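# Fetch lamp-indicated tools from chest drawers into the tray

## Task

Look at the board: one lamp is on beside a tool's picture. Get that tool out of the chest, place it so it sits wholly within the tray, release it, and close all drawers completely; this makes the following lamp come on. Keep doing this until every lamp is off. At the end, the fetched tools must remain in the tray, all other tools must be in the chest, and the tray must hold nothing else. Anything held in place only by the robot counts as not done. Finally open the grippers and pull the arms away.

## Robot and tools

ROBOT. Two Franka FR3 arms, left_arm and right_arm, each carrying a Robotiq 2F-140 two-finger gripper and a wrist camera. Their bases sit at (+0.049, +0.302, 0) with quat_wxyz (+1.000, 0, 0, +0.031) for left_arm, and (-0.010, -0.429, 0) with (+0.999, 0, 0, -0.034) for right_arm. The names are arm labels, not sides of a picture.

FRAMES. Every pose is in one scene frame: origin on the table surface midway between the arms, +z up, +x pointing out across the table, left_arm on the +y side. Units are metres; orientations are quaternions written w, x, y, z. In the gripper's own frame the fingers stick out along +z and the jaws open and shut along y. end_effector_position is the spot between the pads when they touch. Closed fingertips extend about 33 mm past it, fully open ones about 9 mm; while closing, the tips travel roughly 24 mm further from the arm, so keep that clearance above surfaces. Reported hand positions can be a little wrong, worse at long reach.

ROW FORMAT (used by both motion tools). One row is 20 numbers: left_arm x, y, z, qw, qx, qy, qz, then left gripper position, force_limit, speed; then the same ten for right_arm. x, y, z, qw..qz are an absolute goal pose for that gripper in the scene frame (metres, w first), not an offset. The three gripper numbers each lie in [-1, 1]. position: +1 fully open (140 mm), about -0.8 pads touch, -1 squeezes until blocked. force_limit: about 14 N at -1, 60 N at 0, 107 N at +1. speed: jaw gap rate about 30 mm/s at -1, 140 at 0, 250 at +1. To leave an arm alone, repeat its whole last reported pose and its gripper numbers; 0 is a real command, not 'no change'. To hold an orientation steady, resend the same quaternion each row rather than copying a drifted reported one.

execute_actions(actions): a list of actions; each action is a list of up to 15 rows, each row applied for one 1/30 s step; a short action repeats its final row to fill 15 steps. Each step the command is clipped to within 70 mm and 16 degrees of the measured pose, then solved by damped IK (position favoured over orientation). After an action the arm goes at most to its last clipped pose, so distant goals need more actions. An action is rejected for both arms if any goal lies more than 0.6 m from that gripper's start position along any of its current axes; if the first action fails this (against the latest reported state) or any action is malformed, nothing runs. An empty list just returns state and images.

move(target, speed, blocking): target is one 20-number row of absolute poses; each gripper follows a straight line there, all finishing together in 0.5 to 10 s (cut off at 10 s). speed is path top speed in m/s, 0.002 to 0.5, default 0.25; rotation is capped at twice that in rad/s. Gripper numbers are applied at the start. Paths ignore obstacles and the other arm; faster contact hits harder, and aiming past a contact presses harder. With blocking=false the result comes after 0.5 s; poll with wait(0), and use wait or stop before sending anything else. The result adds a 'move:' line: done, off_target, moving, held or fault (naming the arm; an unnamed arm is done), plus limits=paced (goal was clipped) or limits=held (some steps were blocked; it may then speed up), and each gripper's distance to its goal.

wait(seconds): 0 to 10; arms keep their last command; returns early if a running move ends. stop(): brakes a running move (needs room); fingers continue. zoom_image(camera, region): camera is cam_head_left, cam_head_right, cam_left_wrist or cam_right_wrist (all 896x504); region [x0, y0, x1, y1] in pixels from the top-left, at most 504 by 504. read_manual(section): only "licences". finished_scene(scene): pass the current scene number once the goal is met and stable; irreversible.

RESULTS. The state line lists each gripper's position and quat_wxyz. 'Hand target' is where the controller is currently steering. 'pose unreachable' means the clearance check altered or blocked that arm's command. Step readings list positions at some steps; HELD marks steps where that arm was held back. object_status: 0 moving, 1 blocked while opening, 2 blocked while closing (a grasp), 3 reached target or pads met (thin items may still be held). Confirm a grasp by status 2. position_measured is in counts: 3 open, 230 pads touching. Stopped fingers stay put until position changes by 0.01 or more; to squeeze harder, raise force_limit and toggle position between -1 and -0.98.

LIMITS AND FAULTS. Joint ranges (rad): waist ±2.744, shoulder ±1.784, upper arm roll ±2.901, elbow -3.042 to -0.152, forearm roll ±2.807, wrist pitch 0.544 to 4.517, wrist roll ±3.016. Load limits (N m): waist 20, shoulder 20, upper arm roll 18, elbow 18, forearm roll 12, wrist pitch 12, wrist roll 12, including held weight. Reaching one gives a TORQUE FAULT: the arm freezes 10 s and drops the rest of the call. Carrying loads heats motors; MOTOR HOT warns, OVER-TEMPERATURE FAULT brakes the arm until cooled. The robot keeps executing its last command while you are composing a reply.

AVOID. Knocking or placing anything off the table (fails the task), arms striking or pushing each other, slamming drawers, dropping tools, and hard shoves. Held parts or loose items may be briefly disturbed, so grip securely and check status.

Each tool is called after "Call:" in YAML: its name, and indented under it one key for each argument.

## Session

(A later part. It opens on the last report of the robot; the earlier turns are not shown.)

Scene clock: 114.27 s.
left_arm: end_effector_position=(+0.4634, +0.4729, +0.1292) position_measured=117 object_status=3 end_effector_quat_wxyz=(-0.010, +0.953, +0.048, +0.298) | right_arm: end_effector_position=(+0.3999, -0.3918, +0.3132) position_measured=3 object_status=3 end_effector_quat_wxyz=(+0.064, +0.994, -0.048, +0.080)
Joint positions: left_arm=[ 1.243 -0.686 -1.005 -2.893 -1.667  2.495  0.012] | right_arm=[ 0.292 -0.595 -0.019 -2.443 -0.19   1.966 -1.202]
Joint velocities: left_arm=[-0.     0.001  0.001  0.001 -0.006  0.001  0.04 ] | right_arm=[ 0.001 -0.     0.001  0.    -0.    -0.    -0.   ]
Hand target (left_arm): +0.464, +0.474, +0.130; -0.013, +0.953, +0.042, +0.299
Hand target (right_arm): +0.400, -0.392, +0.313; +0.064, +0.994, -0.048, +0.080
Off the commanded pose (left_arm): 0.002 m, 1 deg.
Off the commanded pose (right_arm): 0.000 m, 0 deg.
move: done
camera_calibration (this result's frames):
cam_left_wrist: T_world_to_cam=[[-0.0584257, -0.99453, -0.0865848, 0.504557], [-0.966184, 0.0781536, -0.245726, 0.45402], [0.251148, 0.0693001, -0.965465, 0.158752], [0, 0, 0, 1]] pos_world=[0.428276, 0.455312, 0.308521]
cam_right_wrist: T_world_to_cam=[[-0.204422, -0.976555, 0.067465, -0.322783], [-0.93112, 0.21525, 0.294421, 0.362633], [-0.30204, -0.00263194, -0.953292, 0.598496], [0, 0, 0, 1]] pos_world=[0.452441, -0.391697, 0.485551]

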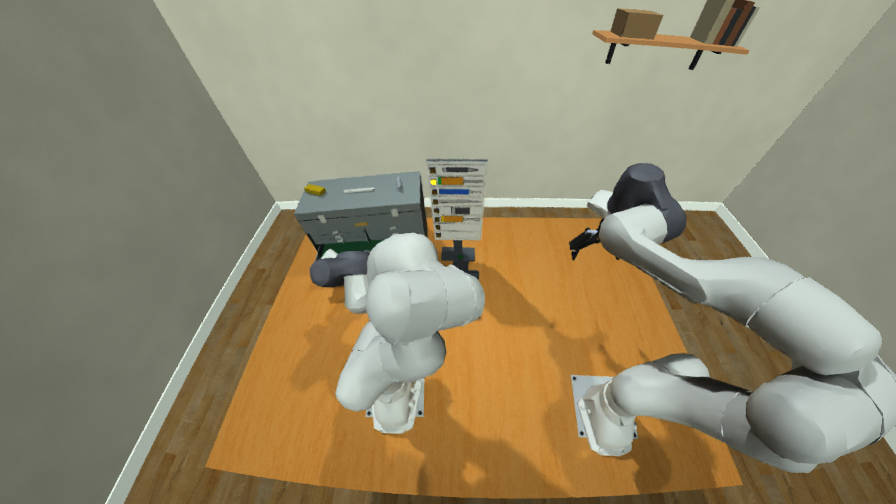

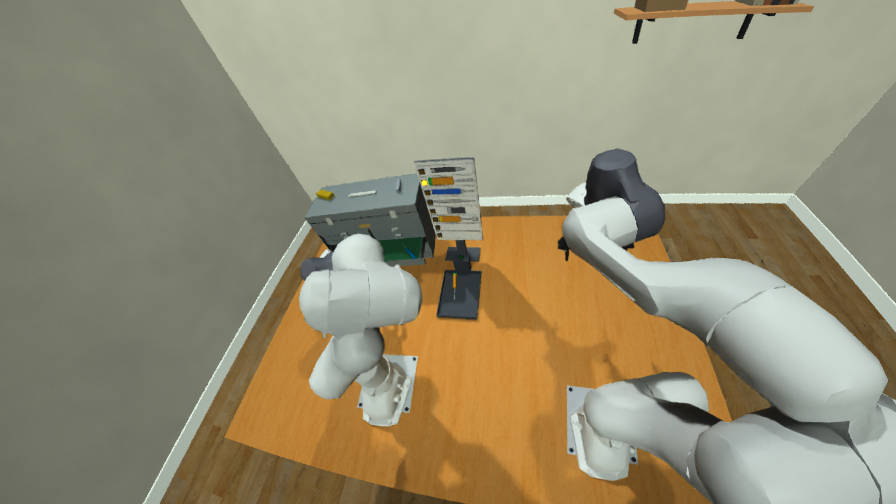

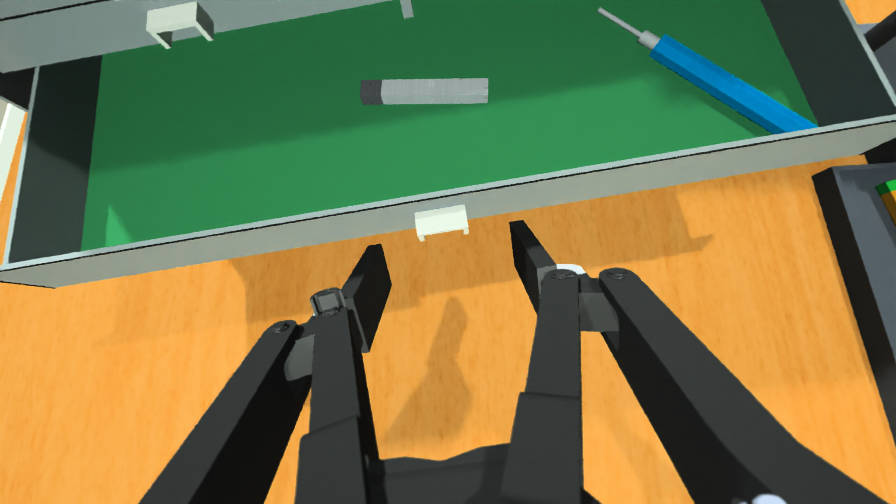

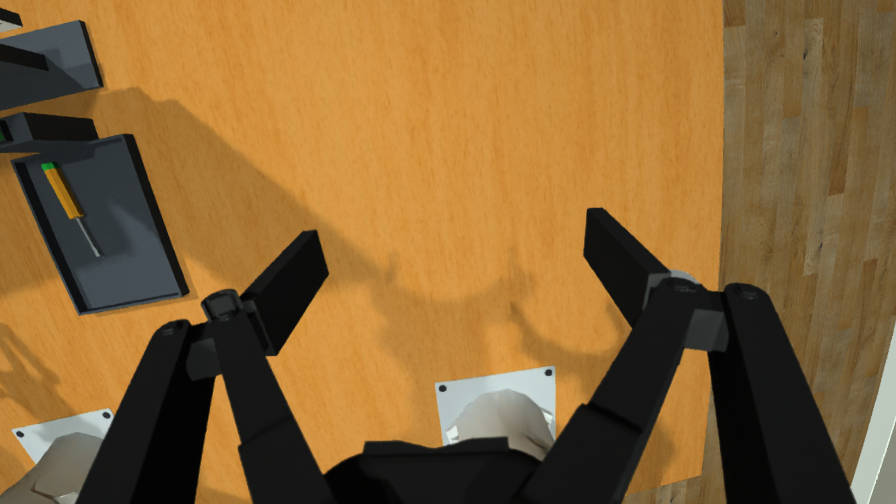

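Call:
move:
  target: [0.465,0.474,0.13,-0.013,0.953,0.042,0.301,-1,0.4,0,0.3999,-0.3918,0.3132,0.064,0.994,-0.048,0.08,1,0,0]
  speed: 0.06

Call:
move:
  target: [0.6,0.486,0.128,-0.013,0.953,0.042,0.301,-1,0.4,0,0.3999,-0.3918,0.3132,0.064,0.994,-0.048,0.08,1,0,0]
  speed: 0.07

Scene clock: 115.07 s.
left_arm: end_effector_position=(+0.4639, +0.4732, +0.1295) position_measured=200 object_status=2 end_effector_quat_wxyz=(-0.011, +0.953, +0.044, +0.299) | right_arm: end_effector_position=(+0.3999, -0.3918, +0.3132) position_measured=3 object_status=3 end_effector_quat_wxyz=(+0.064, +0.994, -0.048, +0.080)
Joint positions: left_arm=[ 1.243 -0.686 -1.005 -2.893 -1.672  2.496  0.024] | right_arm=[ 0.292 -0.595 -0.019 -2.443 -0.19   1.966 -1.202]
Joint velocities: left_arm=[-0.     0.001  0.    -0.    -0.002  0.     0.011] | right_arm=[ 0.     0.001 -0.    -0.001  0.     0.    -0.001]
Hand target (left_arm): +0.465, +0.474, +0.130; -0.013, +0.953, +0.042, +0.301
Hand target (right_arm): +0.400, -0.392, +0.313; +0.064, +0.994, -0.048, +0.080
Off the commanded pose (left_arm): 0.001 m, 0 deg.
Off the commanded pose (right_arm): 0.000 m, 0 deg.
move: done
camera_calibration (this result's frames):
cam_left_wrist: T_world_to_cam=[[-0.0648848, -0.993651, -0.0919151, 0.508144], [-0.965067, 0.0859142, -0.247517, 0.450563], [0.253842, 0.0726441, -0.964514, 0.155972], [0, 0, 0, 1]] pos_world=[0.428202, 0.454878, 0.308665]
cam_right_wrist: T_world_to_cam=[[-0.204421, -0.976555, 0.0674648, -0.322783], [-0.93112, 0.21525, 0.294421, 0.362633], [-0.30204, -0.002632, -0.953292, 0.598496], [0, 0, 0, 1]] pos_world=[0.452441, -0.391697, 0.485551]

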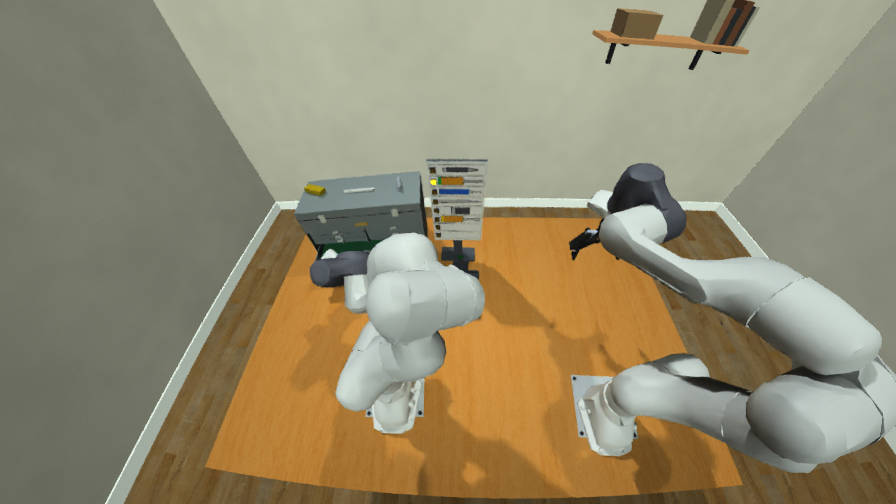

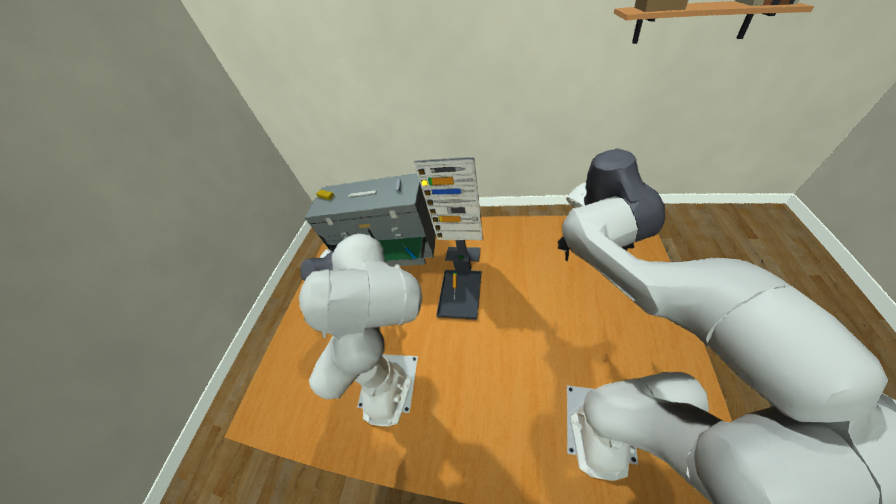

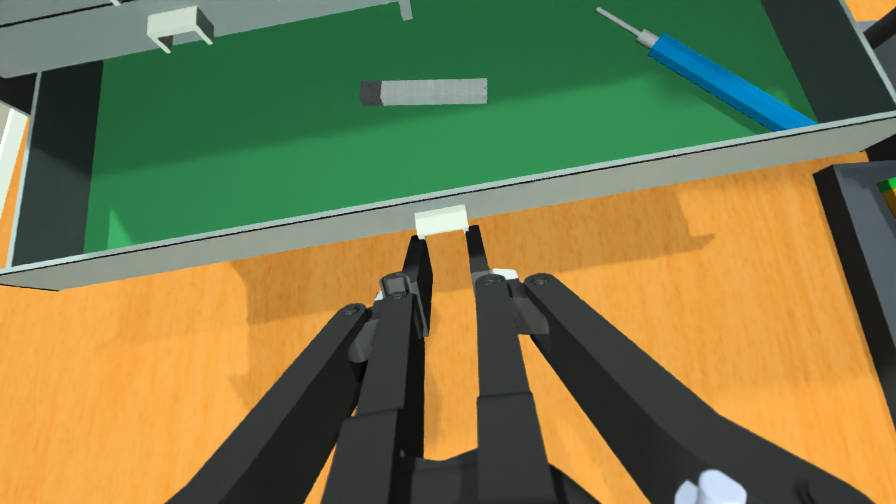

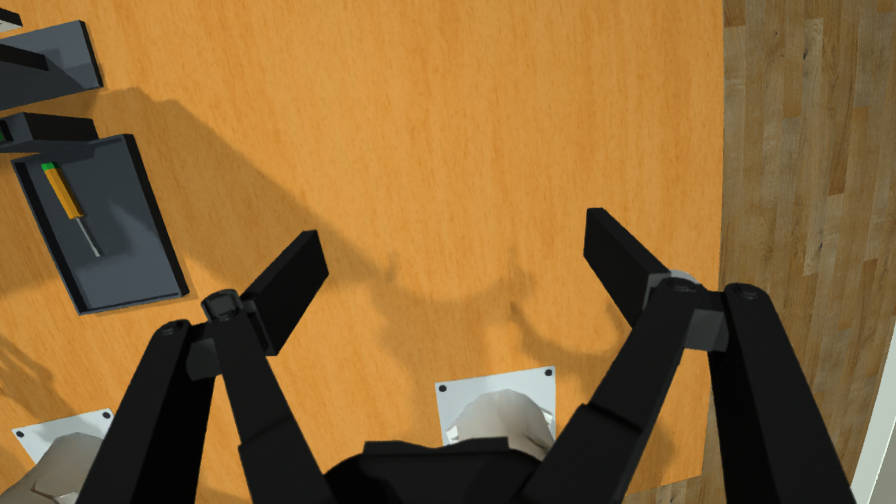

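Scene clock: 117.43 s.
left_arm: end_effector_position=(+0.5946, +0.4855, +0.1230) position_measured=200 object_status=2 end_effector_quat_wxyz=(-0.015, +0.954, +0.039, +0.296) | right_arm: end_effector_position=(+0.3999, -0.3918, +0.3132) position_measured=3 object_status=3 end_effector_quat_wxyz=(+0.064, +0.994, -0.048, +0.080)
Joint positions: left_arm=[ 1.793 -0.421 -1.584 -2.5   -1.633  2.698 -0.031] | right_arm=[ 0.292 -0.595 -0.019 -2.443 -0.19   1.966 -1.202]
Joint velocities: left_arm=[ 0.016 -0.    -0.017  0.006  0.001 -0.002 -0.009] | right_arm=[ 0.001  0.001  0.001  0.001  0.001  0.001 -0.   ]
Hand target (left_arm): +0.599, +0.485, +0.125; -0.014, +0.953, +0.042, +0.298
Hand target (right_arm): +0.400, -0.392, +0.313; +0.064, +0.994, -0.048, +0.080
Off the commanded pose (left_arm): 0.007 m, 1 deg.
Off the commanded pose (right_arm): 0.000 m, 0 deg.
move: off_target (left_arm)
camera_calibration (this result's frames):
cam_left_wrist: T_world_to_cam=[[-0.0724001, -0.99234, -0.100095, 0.533154], [-0.966026, 0.0947345, -0.240457, 0.569476], [0.248098, 0.0792849, -0.965485, 0.11594], [0, 0, 0, 1]] pos_world=[0.559965, 0.465929, 0.302239]
cam_right_wrist: T_world_to_cam=[[-0.204422, -0.976555, 0.0674649, -0.322783], [-0.93112, 0.21525, 0.294421, 0.362633], [-0.30204, -0.00263193, -0.953292, 0.598496], [0, 0, 0, 1]] pos_world=[0.452441, -0.391697, 0.485551]

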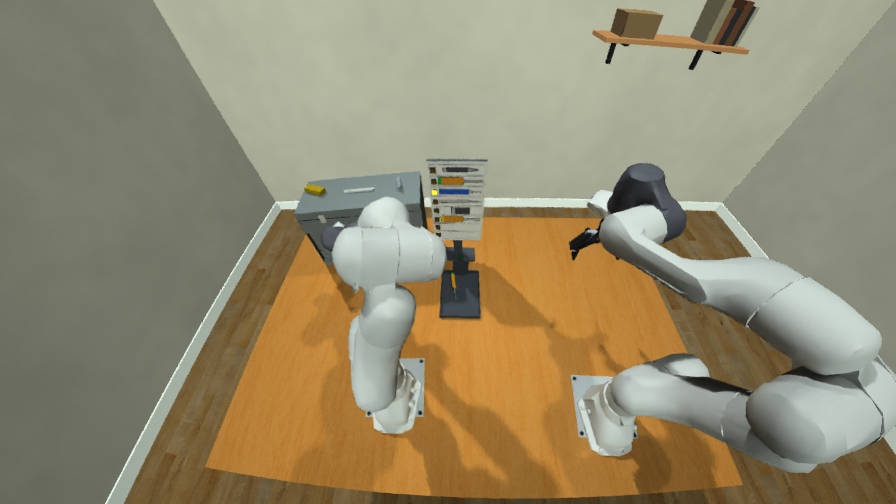

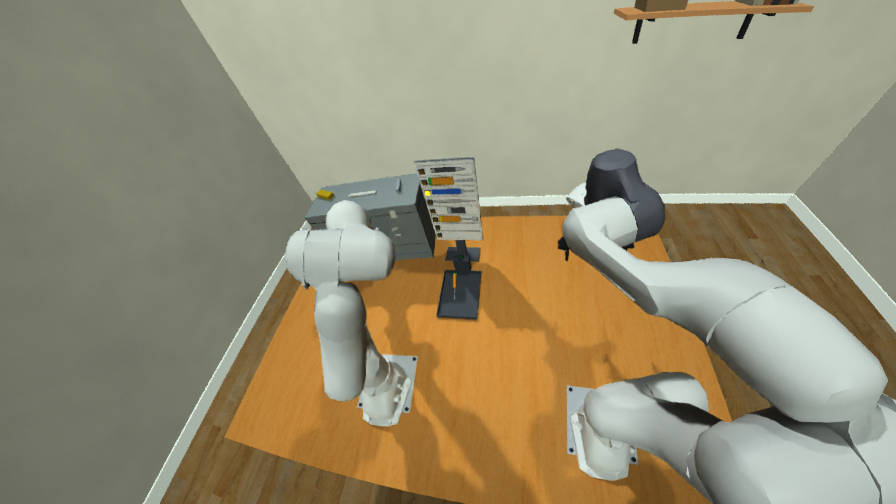

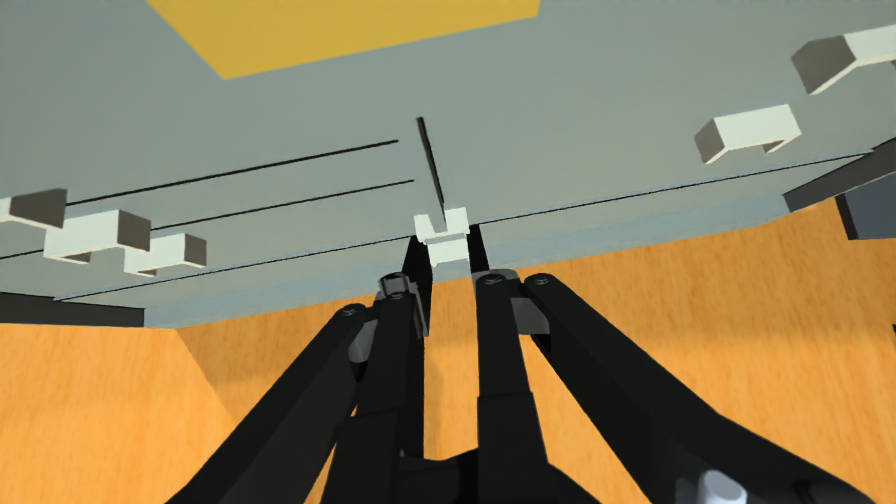

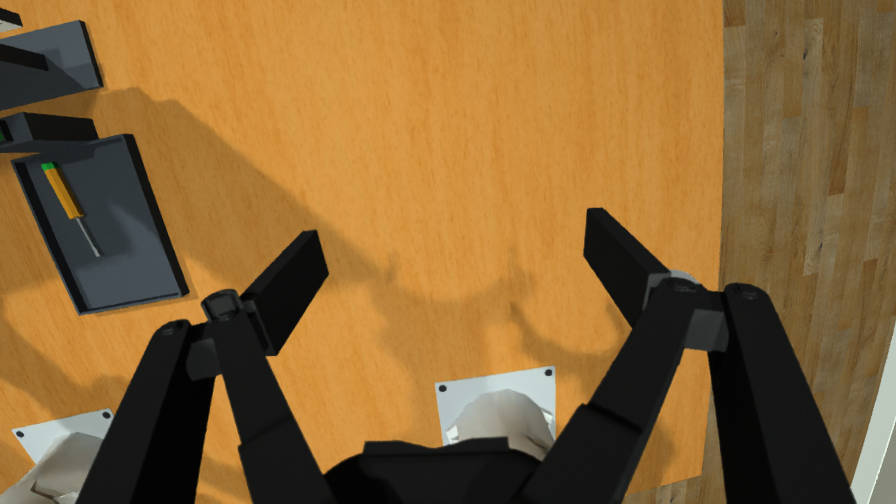

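Call:
move:
  target: [0.465,0.474,0.128,-0.013,0.953,0.042,0.301,-1,0.4,0,0.3999,-0.3918,0.3132,0.064,0.994,-0.048,0.08,1,0,0]
  speed: 0.07

Call:
zoom_image:
  camera: "cam_head_left"
  region: [420,155,495,245]

Scene clock: 119.80 s.
left_arm: end_effector_position=(+0.4640, +0.4733, +0.1264) position_measured=200 object_status=2 end_effector_quat_wxyz=(-0.009, +0.953, +0.043, +0.300) | right_arm: end_effector_position=(+0.3999, -0.3918, +0.3132) position_measured=3 object_status=3 end_effector_quat_wxyz=(+0.064, +0.994, -0.048, +0.080)
Joint positions: left_arm=[ 1.248 -0.668 -1.008 -2.891 -1.685  2.503  0.045] | right_arm=[ 0.292 -0.595 -0.019 -2.443 -0.19   1.966 -1.202]
Joint velocities: left_arm=[ 0.    -0.008  0.006 -0.004  0.004 -0.01   0.   ] | right_arm=[-0.001  0.001 -0.001  0.002 -0.001  0.001 -0.001]
Hand target (left_arm): +0.466, +0.475, +0.131; -0.012, +0.952, +0.042, +0.304
Hand target (right_arm): +0.400, -0.392, +0.313; +0.064, +0.994, -0.048, +0.080
Off the commanded pose (left_arm): 0.002 m, 0 deg.
Off the commanded pose (right_arm): 0.000 m, 0 deg.
move: done
camera_calibration (this result's frames):
cam_left_wrist: T_world_to_cam=[[-0.0664729, -0.993862, -0.0884294, 0.508389], [-0.964308, 0.086755, -0.250168, 0.449503], [0.256304, 0.0686437, -0.964156, 0.15365], [0, 0, 0, 1]] pos_world=[0.427873, 0.455724, 0.30555]
cam_right_wrist: T_world_to_cam=[[-0.204422, -0.976555, 0.0674649, -0.322783], [-0.93112, 0.215251, 0.294421, 0.362633], [-0.30204, -0.00263195, -0.953292, 0.598496], [0, 0, 0, 1]] pos_world=[0.452441, -0.391697, 0.485551]

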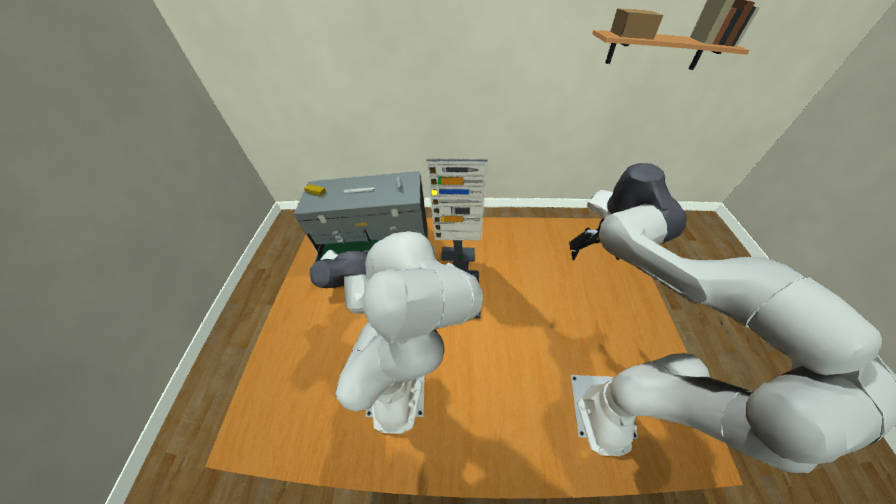

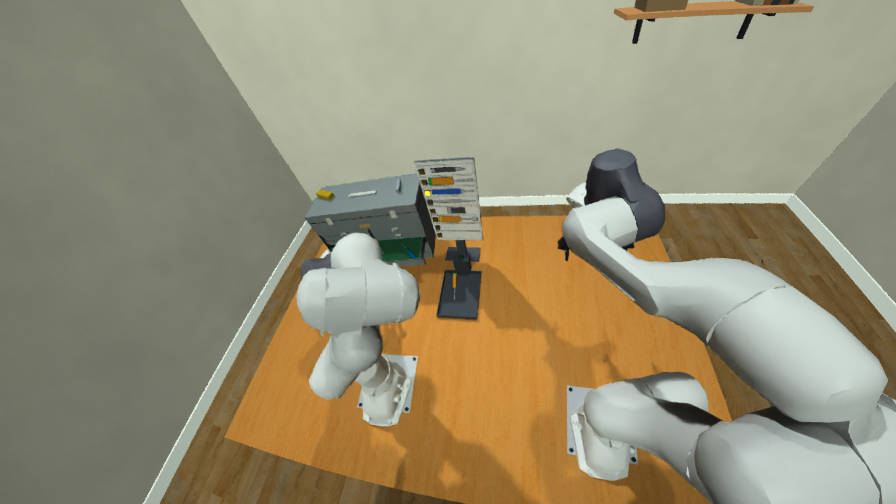

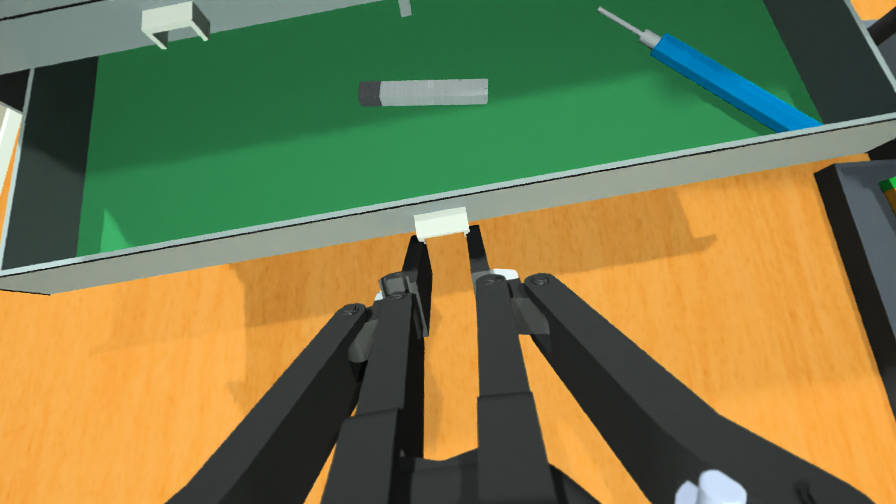

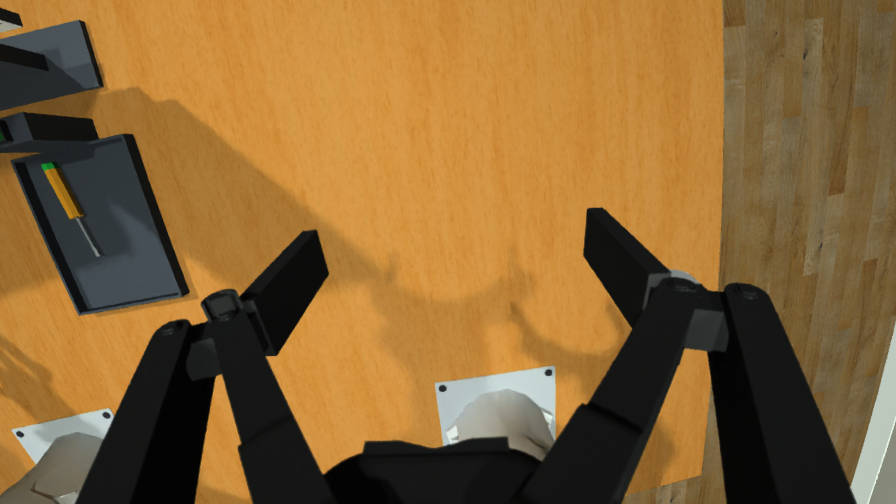

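Region (420, 155, 495, 245) of cam_head_left's 896x504 image, scaled by 5.600, with more detail than that image has.

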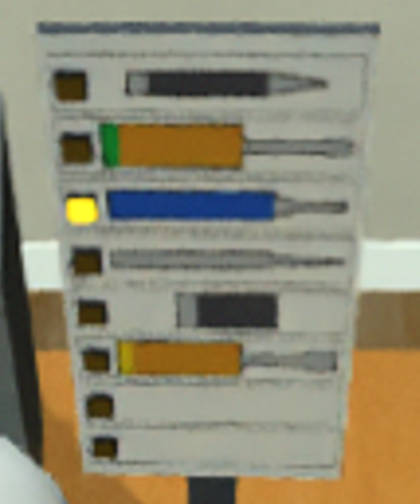

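Call:
move:
  target: [0.465,0.474,0.128,-0.013,0.953,0.042,0.301,-0.2,0.4,0,0.3999,-0.3918,0.3132,0.064,0.994,-0.048,0.08,1,0,0]

Call:
move:
  target: [0.45,0.47,0.2,-0.013,0.953,0.042,0.301,-0.2,0.4,0,0.3999,-0.3918,0.3132,0.064,0.994,-0.048,0.08,1,0,0]
  speed: 0.1

Call:
move:
  target: [0.565,0.285,0.2,0,0.93,0.367,0,-0.2,0.4,0,0.3999,-0.3918,0.3132,0.064,0.994,-0.048,0.08,1,0,0]

Scene clock: 120.87 s.
left_arm: end_effector_position=(+0.4637, +0.4741, +0.1269) position_measured=154 object_status=3 end_effector_quat_wxyz=(-0.011, +0.953, +0.043, +0.300) | right_arm: end_effector_position=(+0.3999, -0.3918, +0.3132) position_measured=3 object_status=3 end_effector_quat_wxyz=(+0.064, +0.994, -0.048, +0.080)
Joint positions: left_arm=[ 1.248 -0.672 -1.008 -2.891 -1.685  2.503  0.045] | right_arm=[ 0.292 -0.595 -0.019 -2.443 -0.19   1.966 -1.202]
Joint velocities: left_arm=[ 0.    -0.002 -0.001  0.    -0.     0.001  0.001] | right_arm=[ 0.001 -0.001 -0.001  0.    -0.     0.    -0.001]
Hand target (left_arm): +0.465, +0.474, +0.128; -0.013, +0.953, +0.042, +0.301
Hand target (right_arm): +0.400, -0.392, +0.313; +0.064, +0.994, -0.048, +0.080
Off the commanded pose (left_arm): 0.002 m, 0 deg.
Off the commanded pose (right_arm): 0.000 m, 0 deg.
move: done
camera_calibration (this result's frames):
cam_left_wrist: T_world_to_cam=[[-0.0662045, -0.993564, -0.0919128, 0.509386], [-0.964371, 0.0873599, -0.249714, 0.448917], [0.256136, 0.0721059, -0.963948, 0.152626], [0, 0, 0, 1]] pos_world=[0.427553, 0.455885, 0.306044]
cam_right_wrist: T_world_to_cam=[[-0.204422, -0.976555, 0.0674649, -0.322783], [-0.93112, 0.215251, 0.294421, 0.362633], [-0.30204, -0.00263193, -0.953292, 0.598496], [0, 0, 0, 1]] pos_world=[0.452441, -0.391697, 0.485551]

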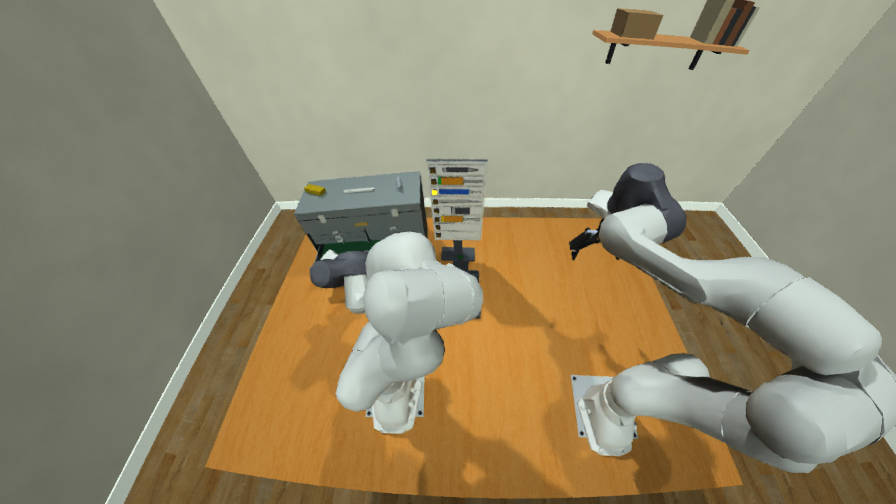

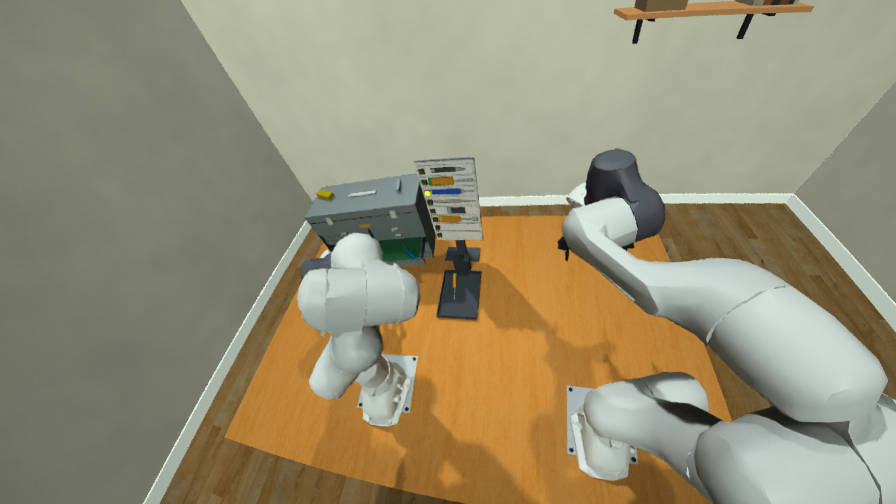

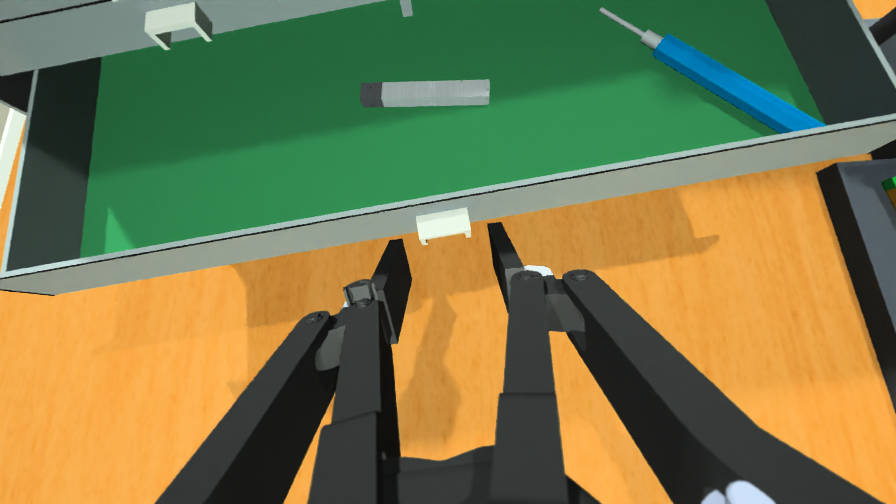

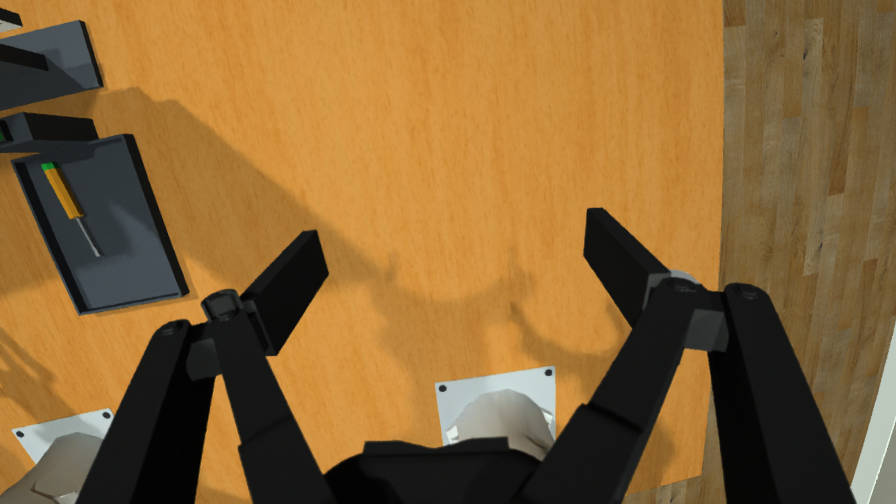

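Scene clock: 122.40 s.
left_arm: end_effector_position=(+0.4515, +0.4694, +0.2003) position_measured=154 object_status=3 end_effector_quat_wxyz=(-0.015, +0.952, +0.036, +0.305) | right_arm: end_effector_position=(+0.3999, -0.3918, +0.3132) position_measured=3 object_status=3 end_effector_quat_wxyz=(+0.064, +0.994, -0.048, +0.080)
Joint positions: left_arm=[ 1.12  -0.927 -0.769 -2.929 -1.374  2.327 -0.213] | right_arm=[ 0.292 -0.595 -0.019 -2.443 -0.19   1.966 -1.202]
Joint velocities: left_arm=[-0.    -0.001 -0.001 -0.001  0.002 -0.006 -0.033] | right_arm=[ 0.    -0.001 -0.001 -0.    -0.001 -0.    -0.   ]
Hand target (left_arm): +0.451, +0.469, +0.201; -0.012, +0.952, +0.042, +0.304
Hand target (right_arm): +0.400, -0.392, +0.313; +0.064, +0.994, -0.048, +0.080
Off the commanded pose (left_arm): 0.002 m, 1 deg.
Off the commanded pose (right_arm): 0.000 m, 0 deg.
move: done
camera_calibration (this result's frames):
cam_left_wrist: T_world_to_cam=[[-0.0757836, -0.991747, -0.103416, 0.516402], [-0.961179, 0.100254, -0.257068, 0.449847], [0.265314, 0.0799197, -0.960844, 0.218339], [0, 0, 0, 1]] pos_world=[0.413589, 0.449592, 0.378835]
cam_right_wrist: T_world_to_cam=[[-0.204421, -0.976555, 0.0674647, -0.322783], [-0.93112, 0.21525, 0.294421, 0.362633], [-0.30204, -0.00263183, -0.953292, 0.598496], [0, 0, 0, 1]] pos_world=[0.452441, -0.391697, 0.485551]

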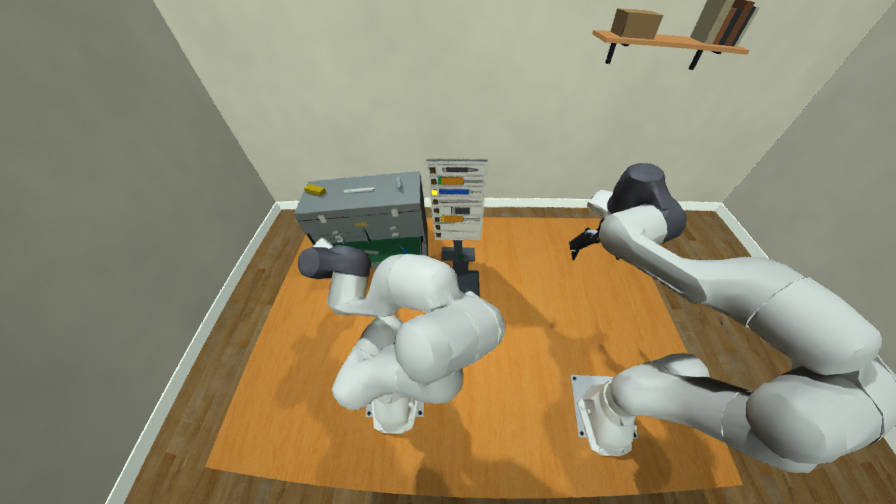

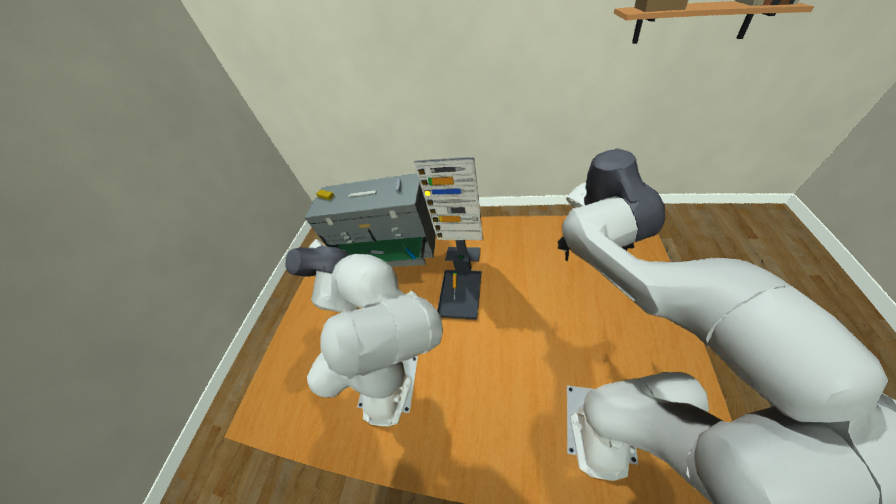

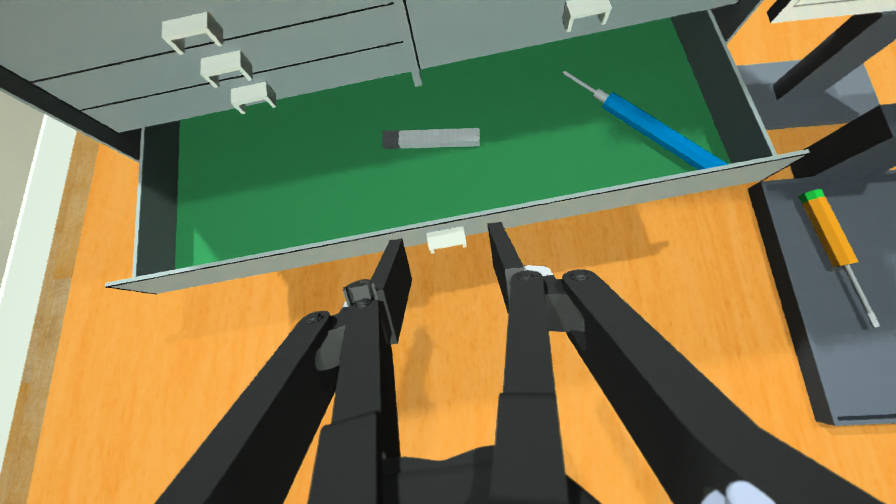

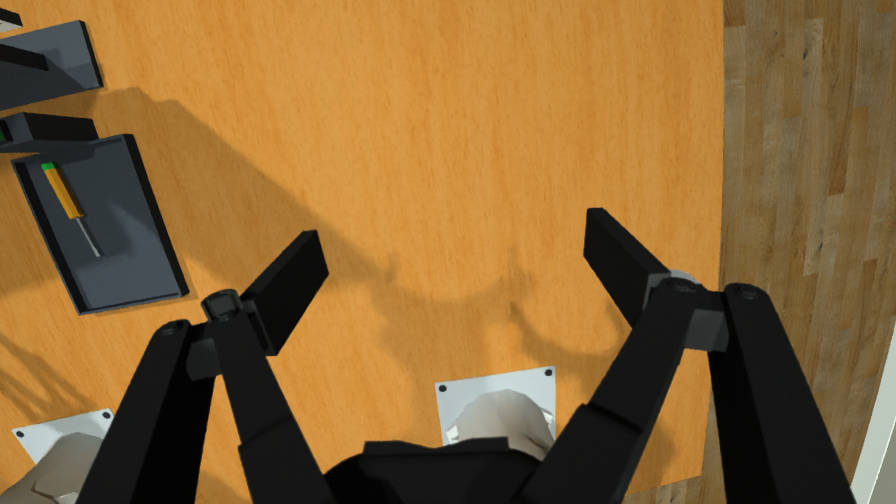

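Scene clock: 125.23 s.
left_arm: end_effector_position=(+0.5665, +0.2840, +0.1979) position_measured=154 object_status=3 end_effector_quat_wxyz=(-0.001, +0.934, +0.358, +0.005) | right_arm: end_effector_position=(+0.3999, -0.3918, +0.3132) position_measured=3 object_status=3 end_effector_quat_wxyz=(+0.064, +0.994, -0.048, +0.080)
Joint positions: left_arm=[ 1.588 -1.084 -1.326 -2.127 -1.035  1.647 -1.623] | right_arm=[ 0.292 -0.595 -0.019 -2.443 -0.19   1.966 -1.202]
Joint velocities: left_arm=[-0.001 -0.    -0.001  0.    -0.    -0.005 -0.033] | right_arm=[ 0.     0.001 -0.    -0.    -0.001  0.001  0.001]
Hand target (left_arm): +0.566, +0.283, +0.197; -0.001, +0.931, +0.364, +0.004
Hand target (right_arm): +0.400, -0.392, +0.313; +0.064, +0.994, -0.048, +0.080
Off the commanded pose (left_arm): 0.003 m, 1 deg.
Off the commanded pose (right_arm): 0.000 m, 0 deg.
move: done
camera_calibration (this result's frames):
cam_left_wrist: T_world_to_cam=[[0.521486, -0.853215, 0.00880823, -0.0588405], [-0.806439, -0.489472, 0.331772, 0.541712], [-0.278762, -0.180118, -0.943318, 0.578978], [0, 0, 0, 1]] pos_world=[0.628939, 0.319233, 0.366954]
cam_right_wrist: T_world_to_cam=[[-0.204421, -0.976555, 0.0674648, -0.322783], [-0.93112, 0.21525, 0.294421, 0.362633], [-0.30204, -0.0026319, -0.953292, 0.598496], [0, 0, 0, 1]] pos_world=[0.452441, -0.391697, 0.485551]

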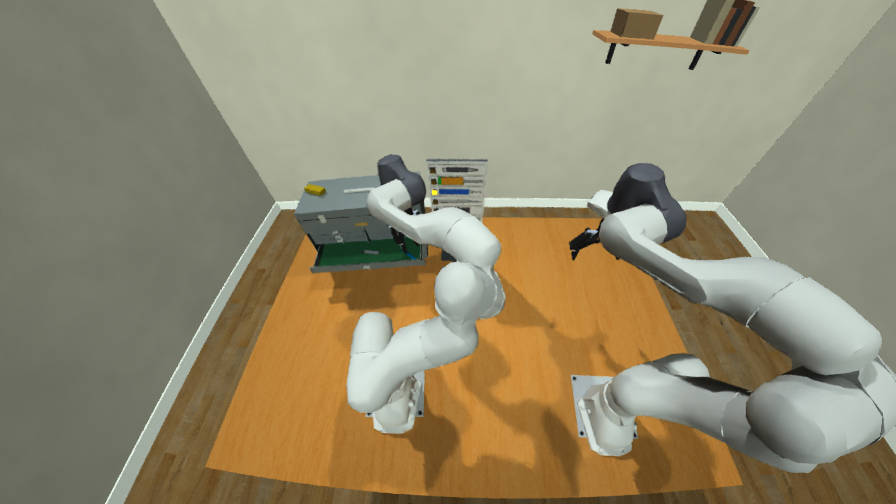

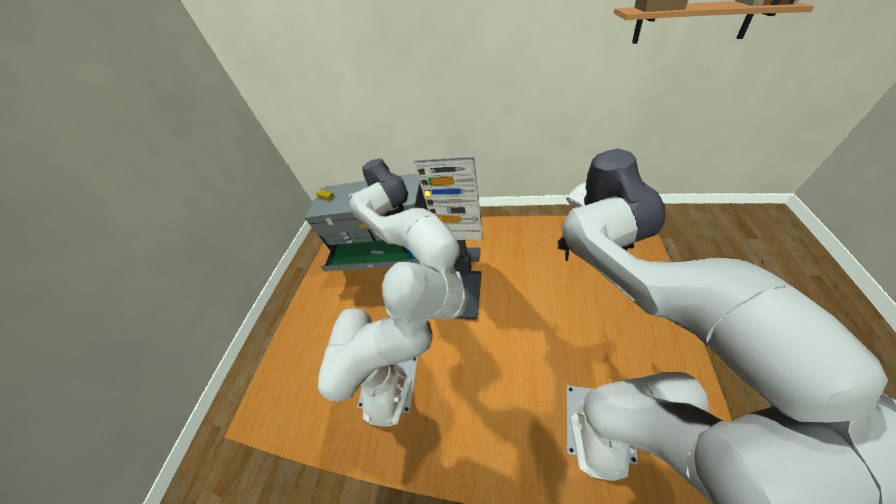

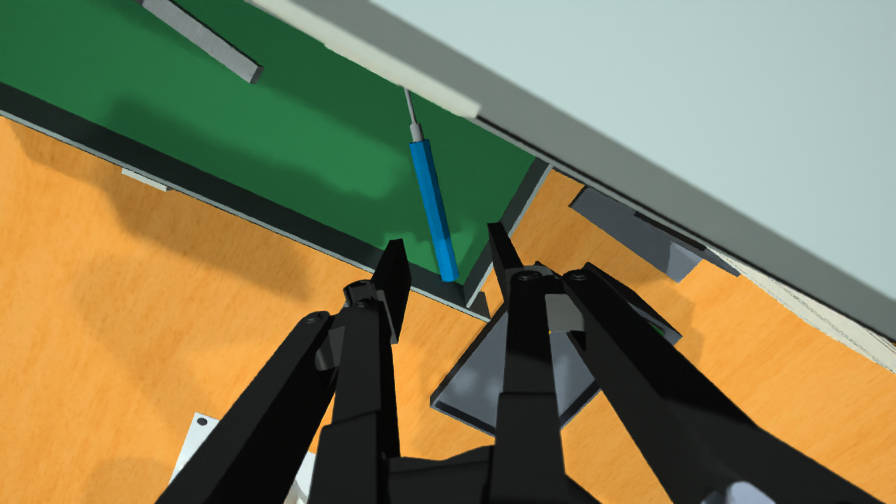

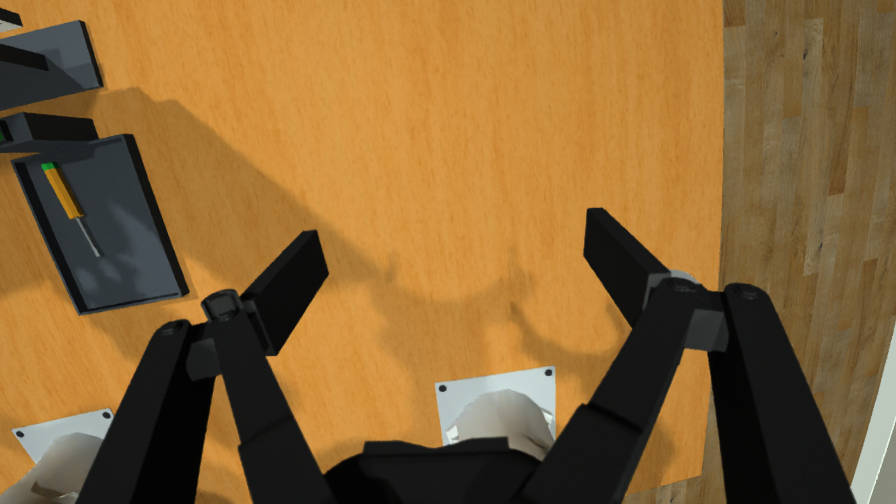

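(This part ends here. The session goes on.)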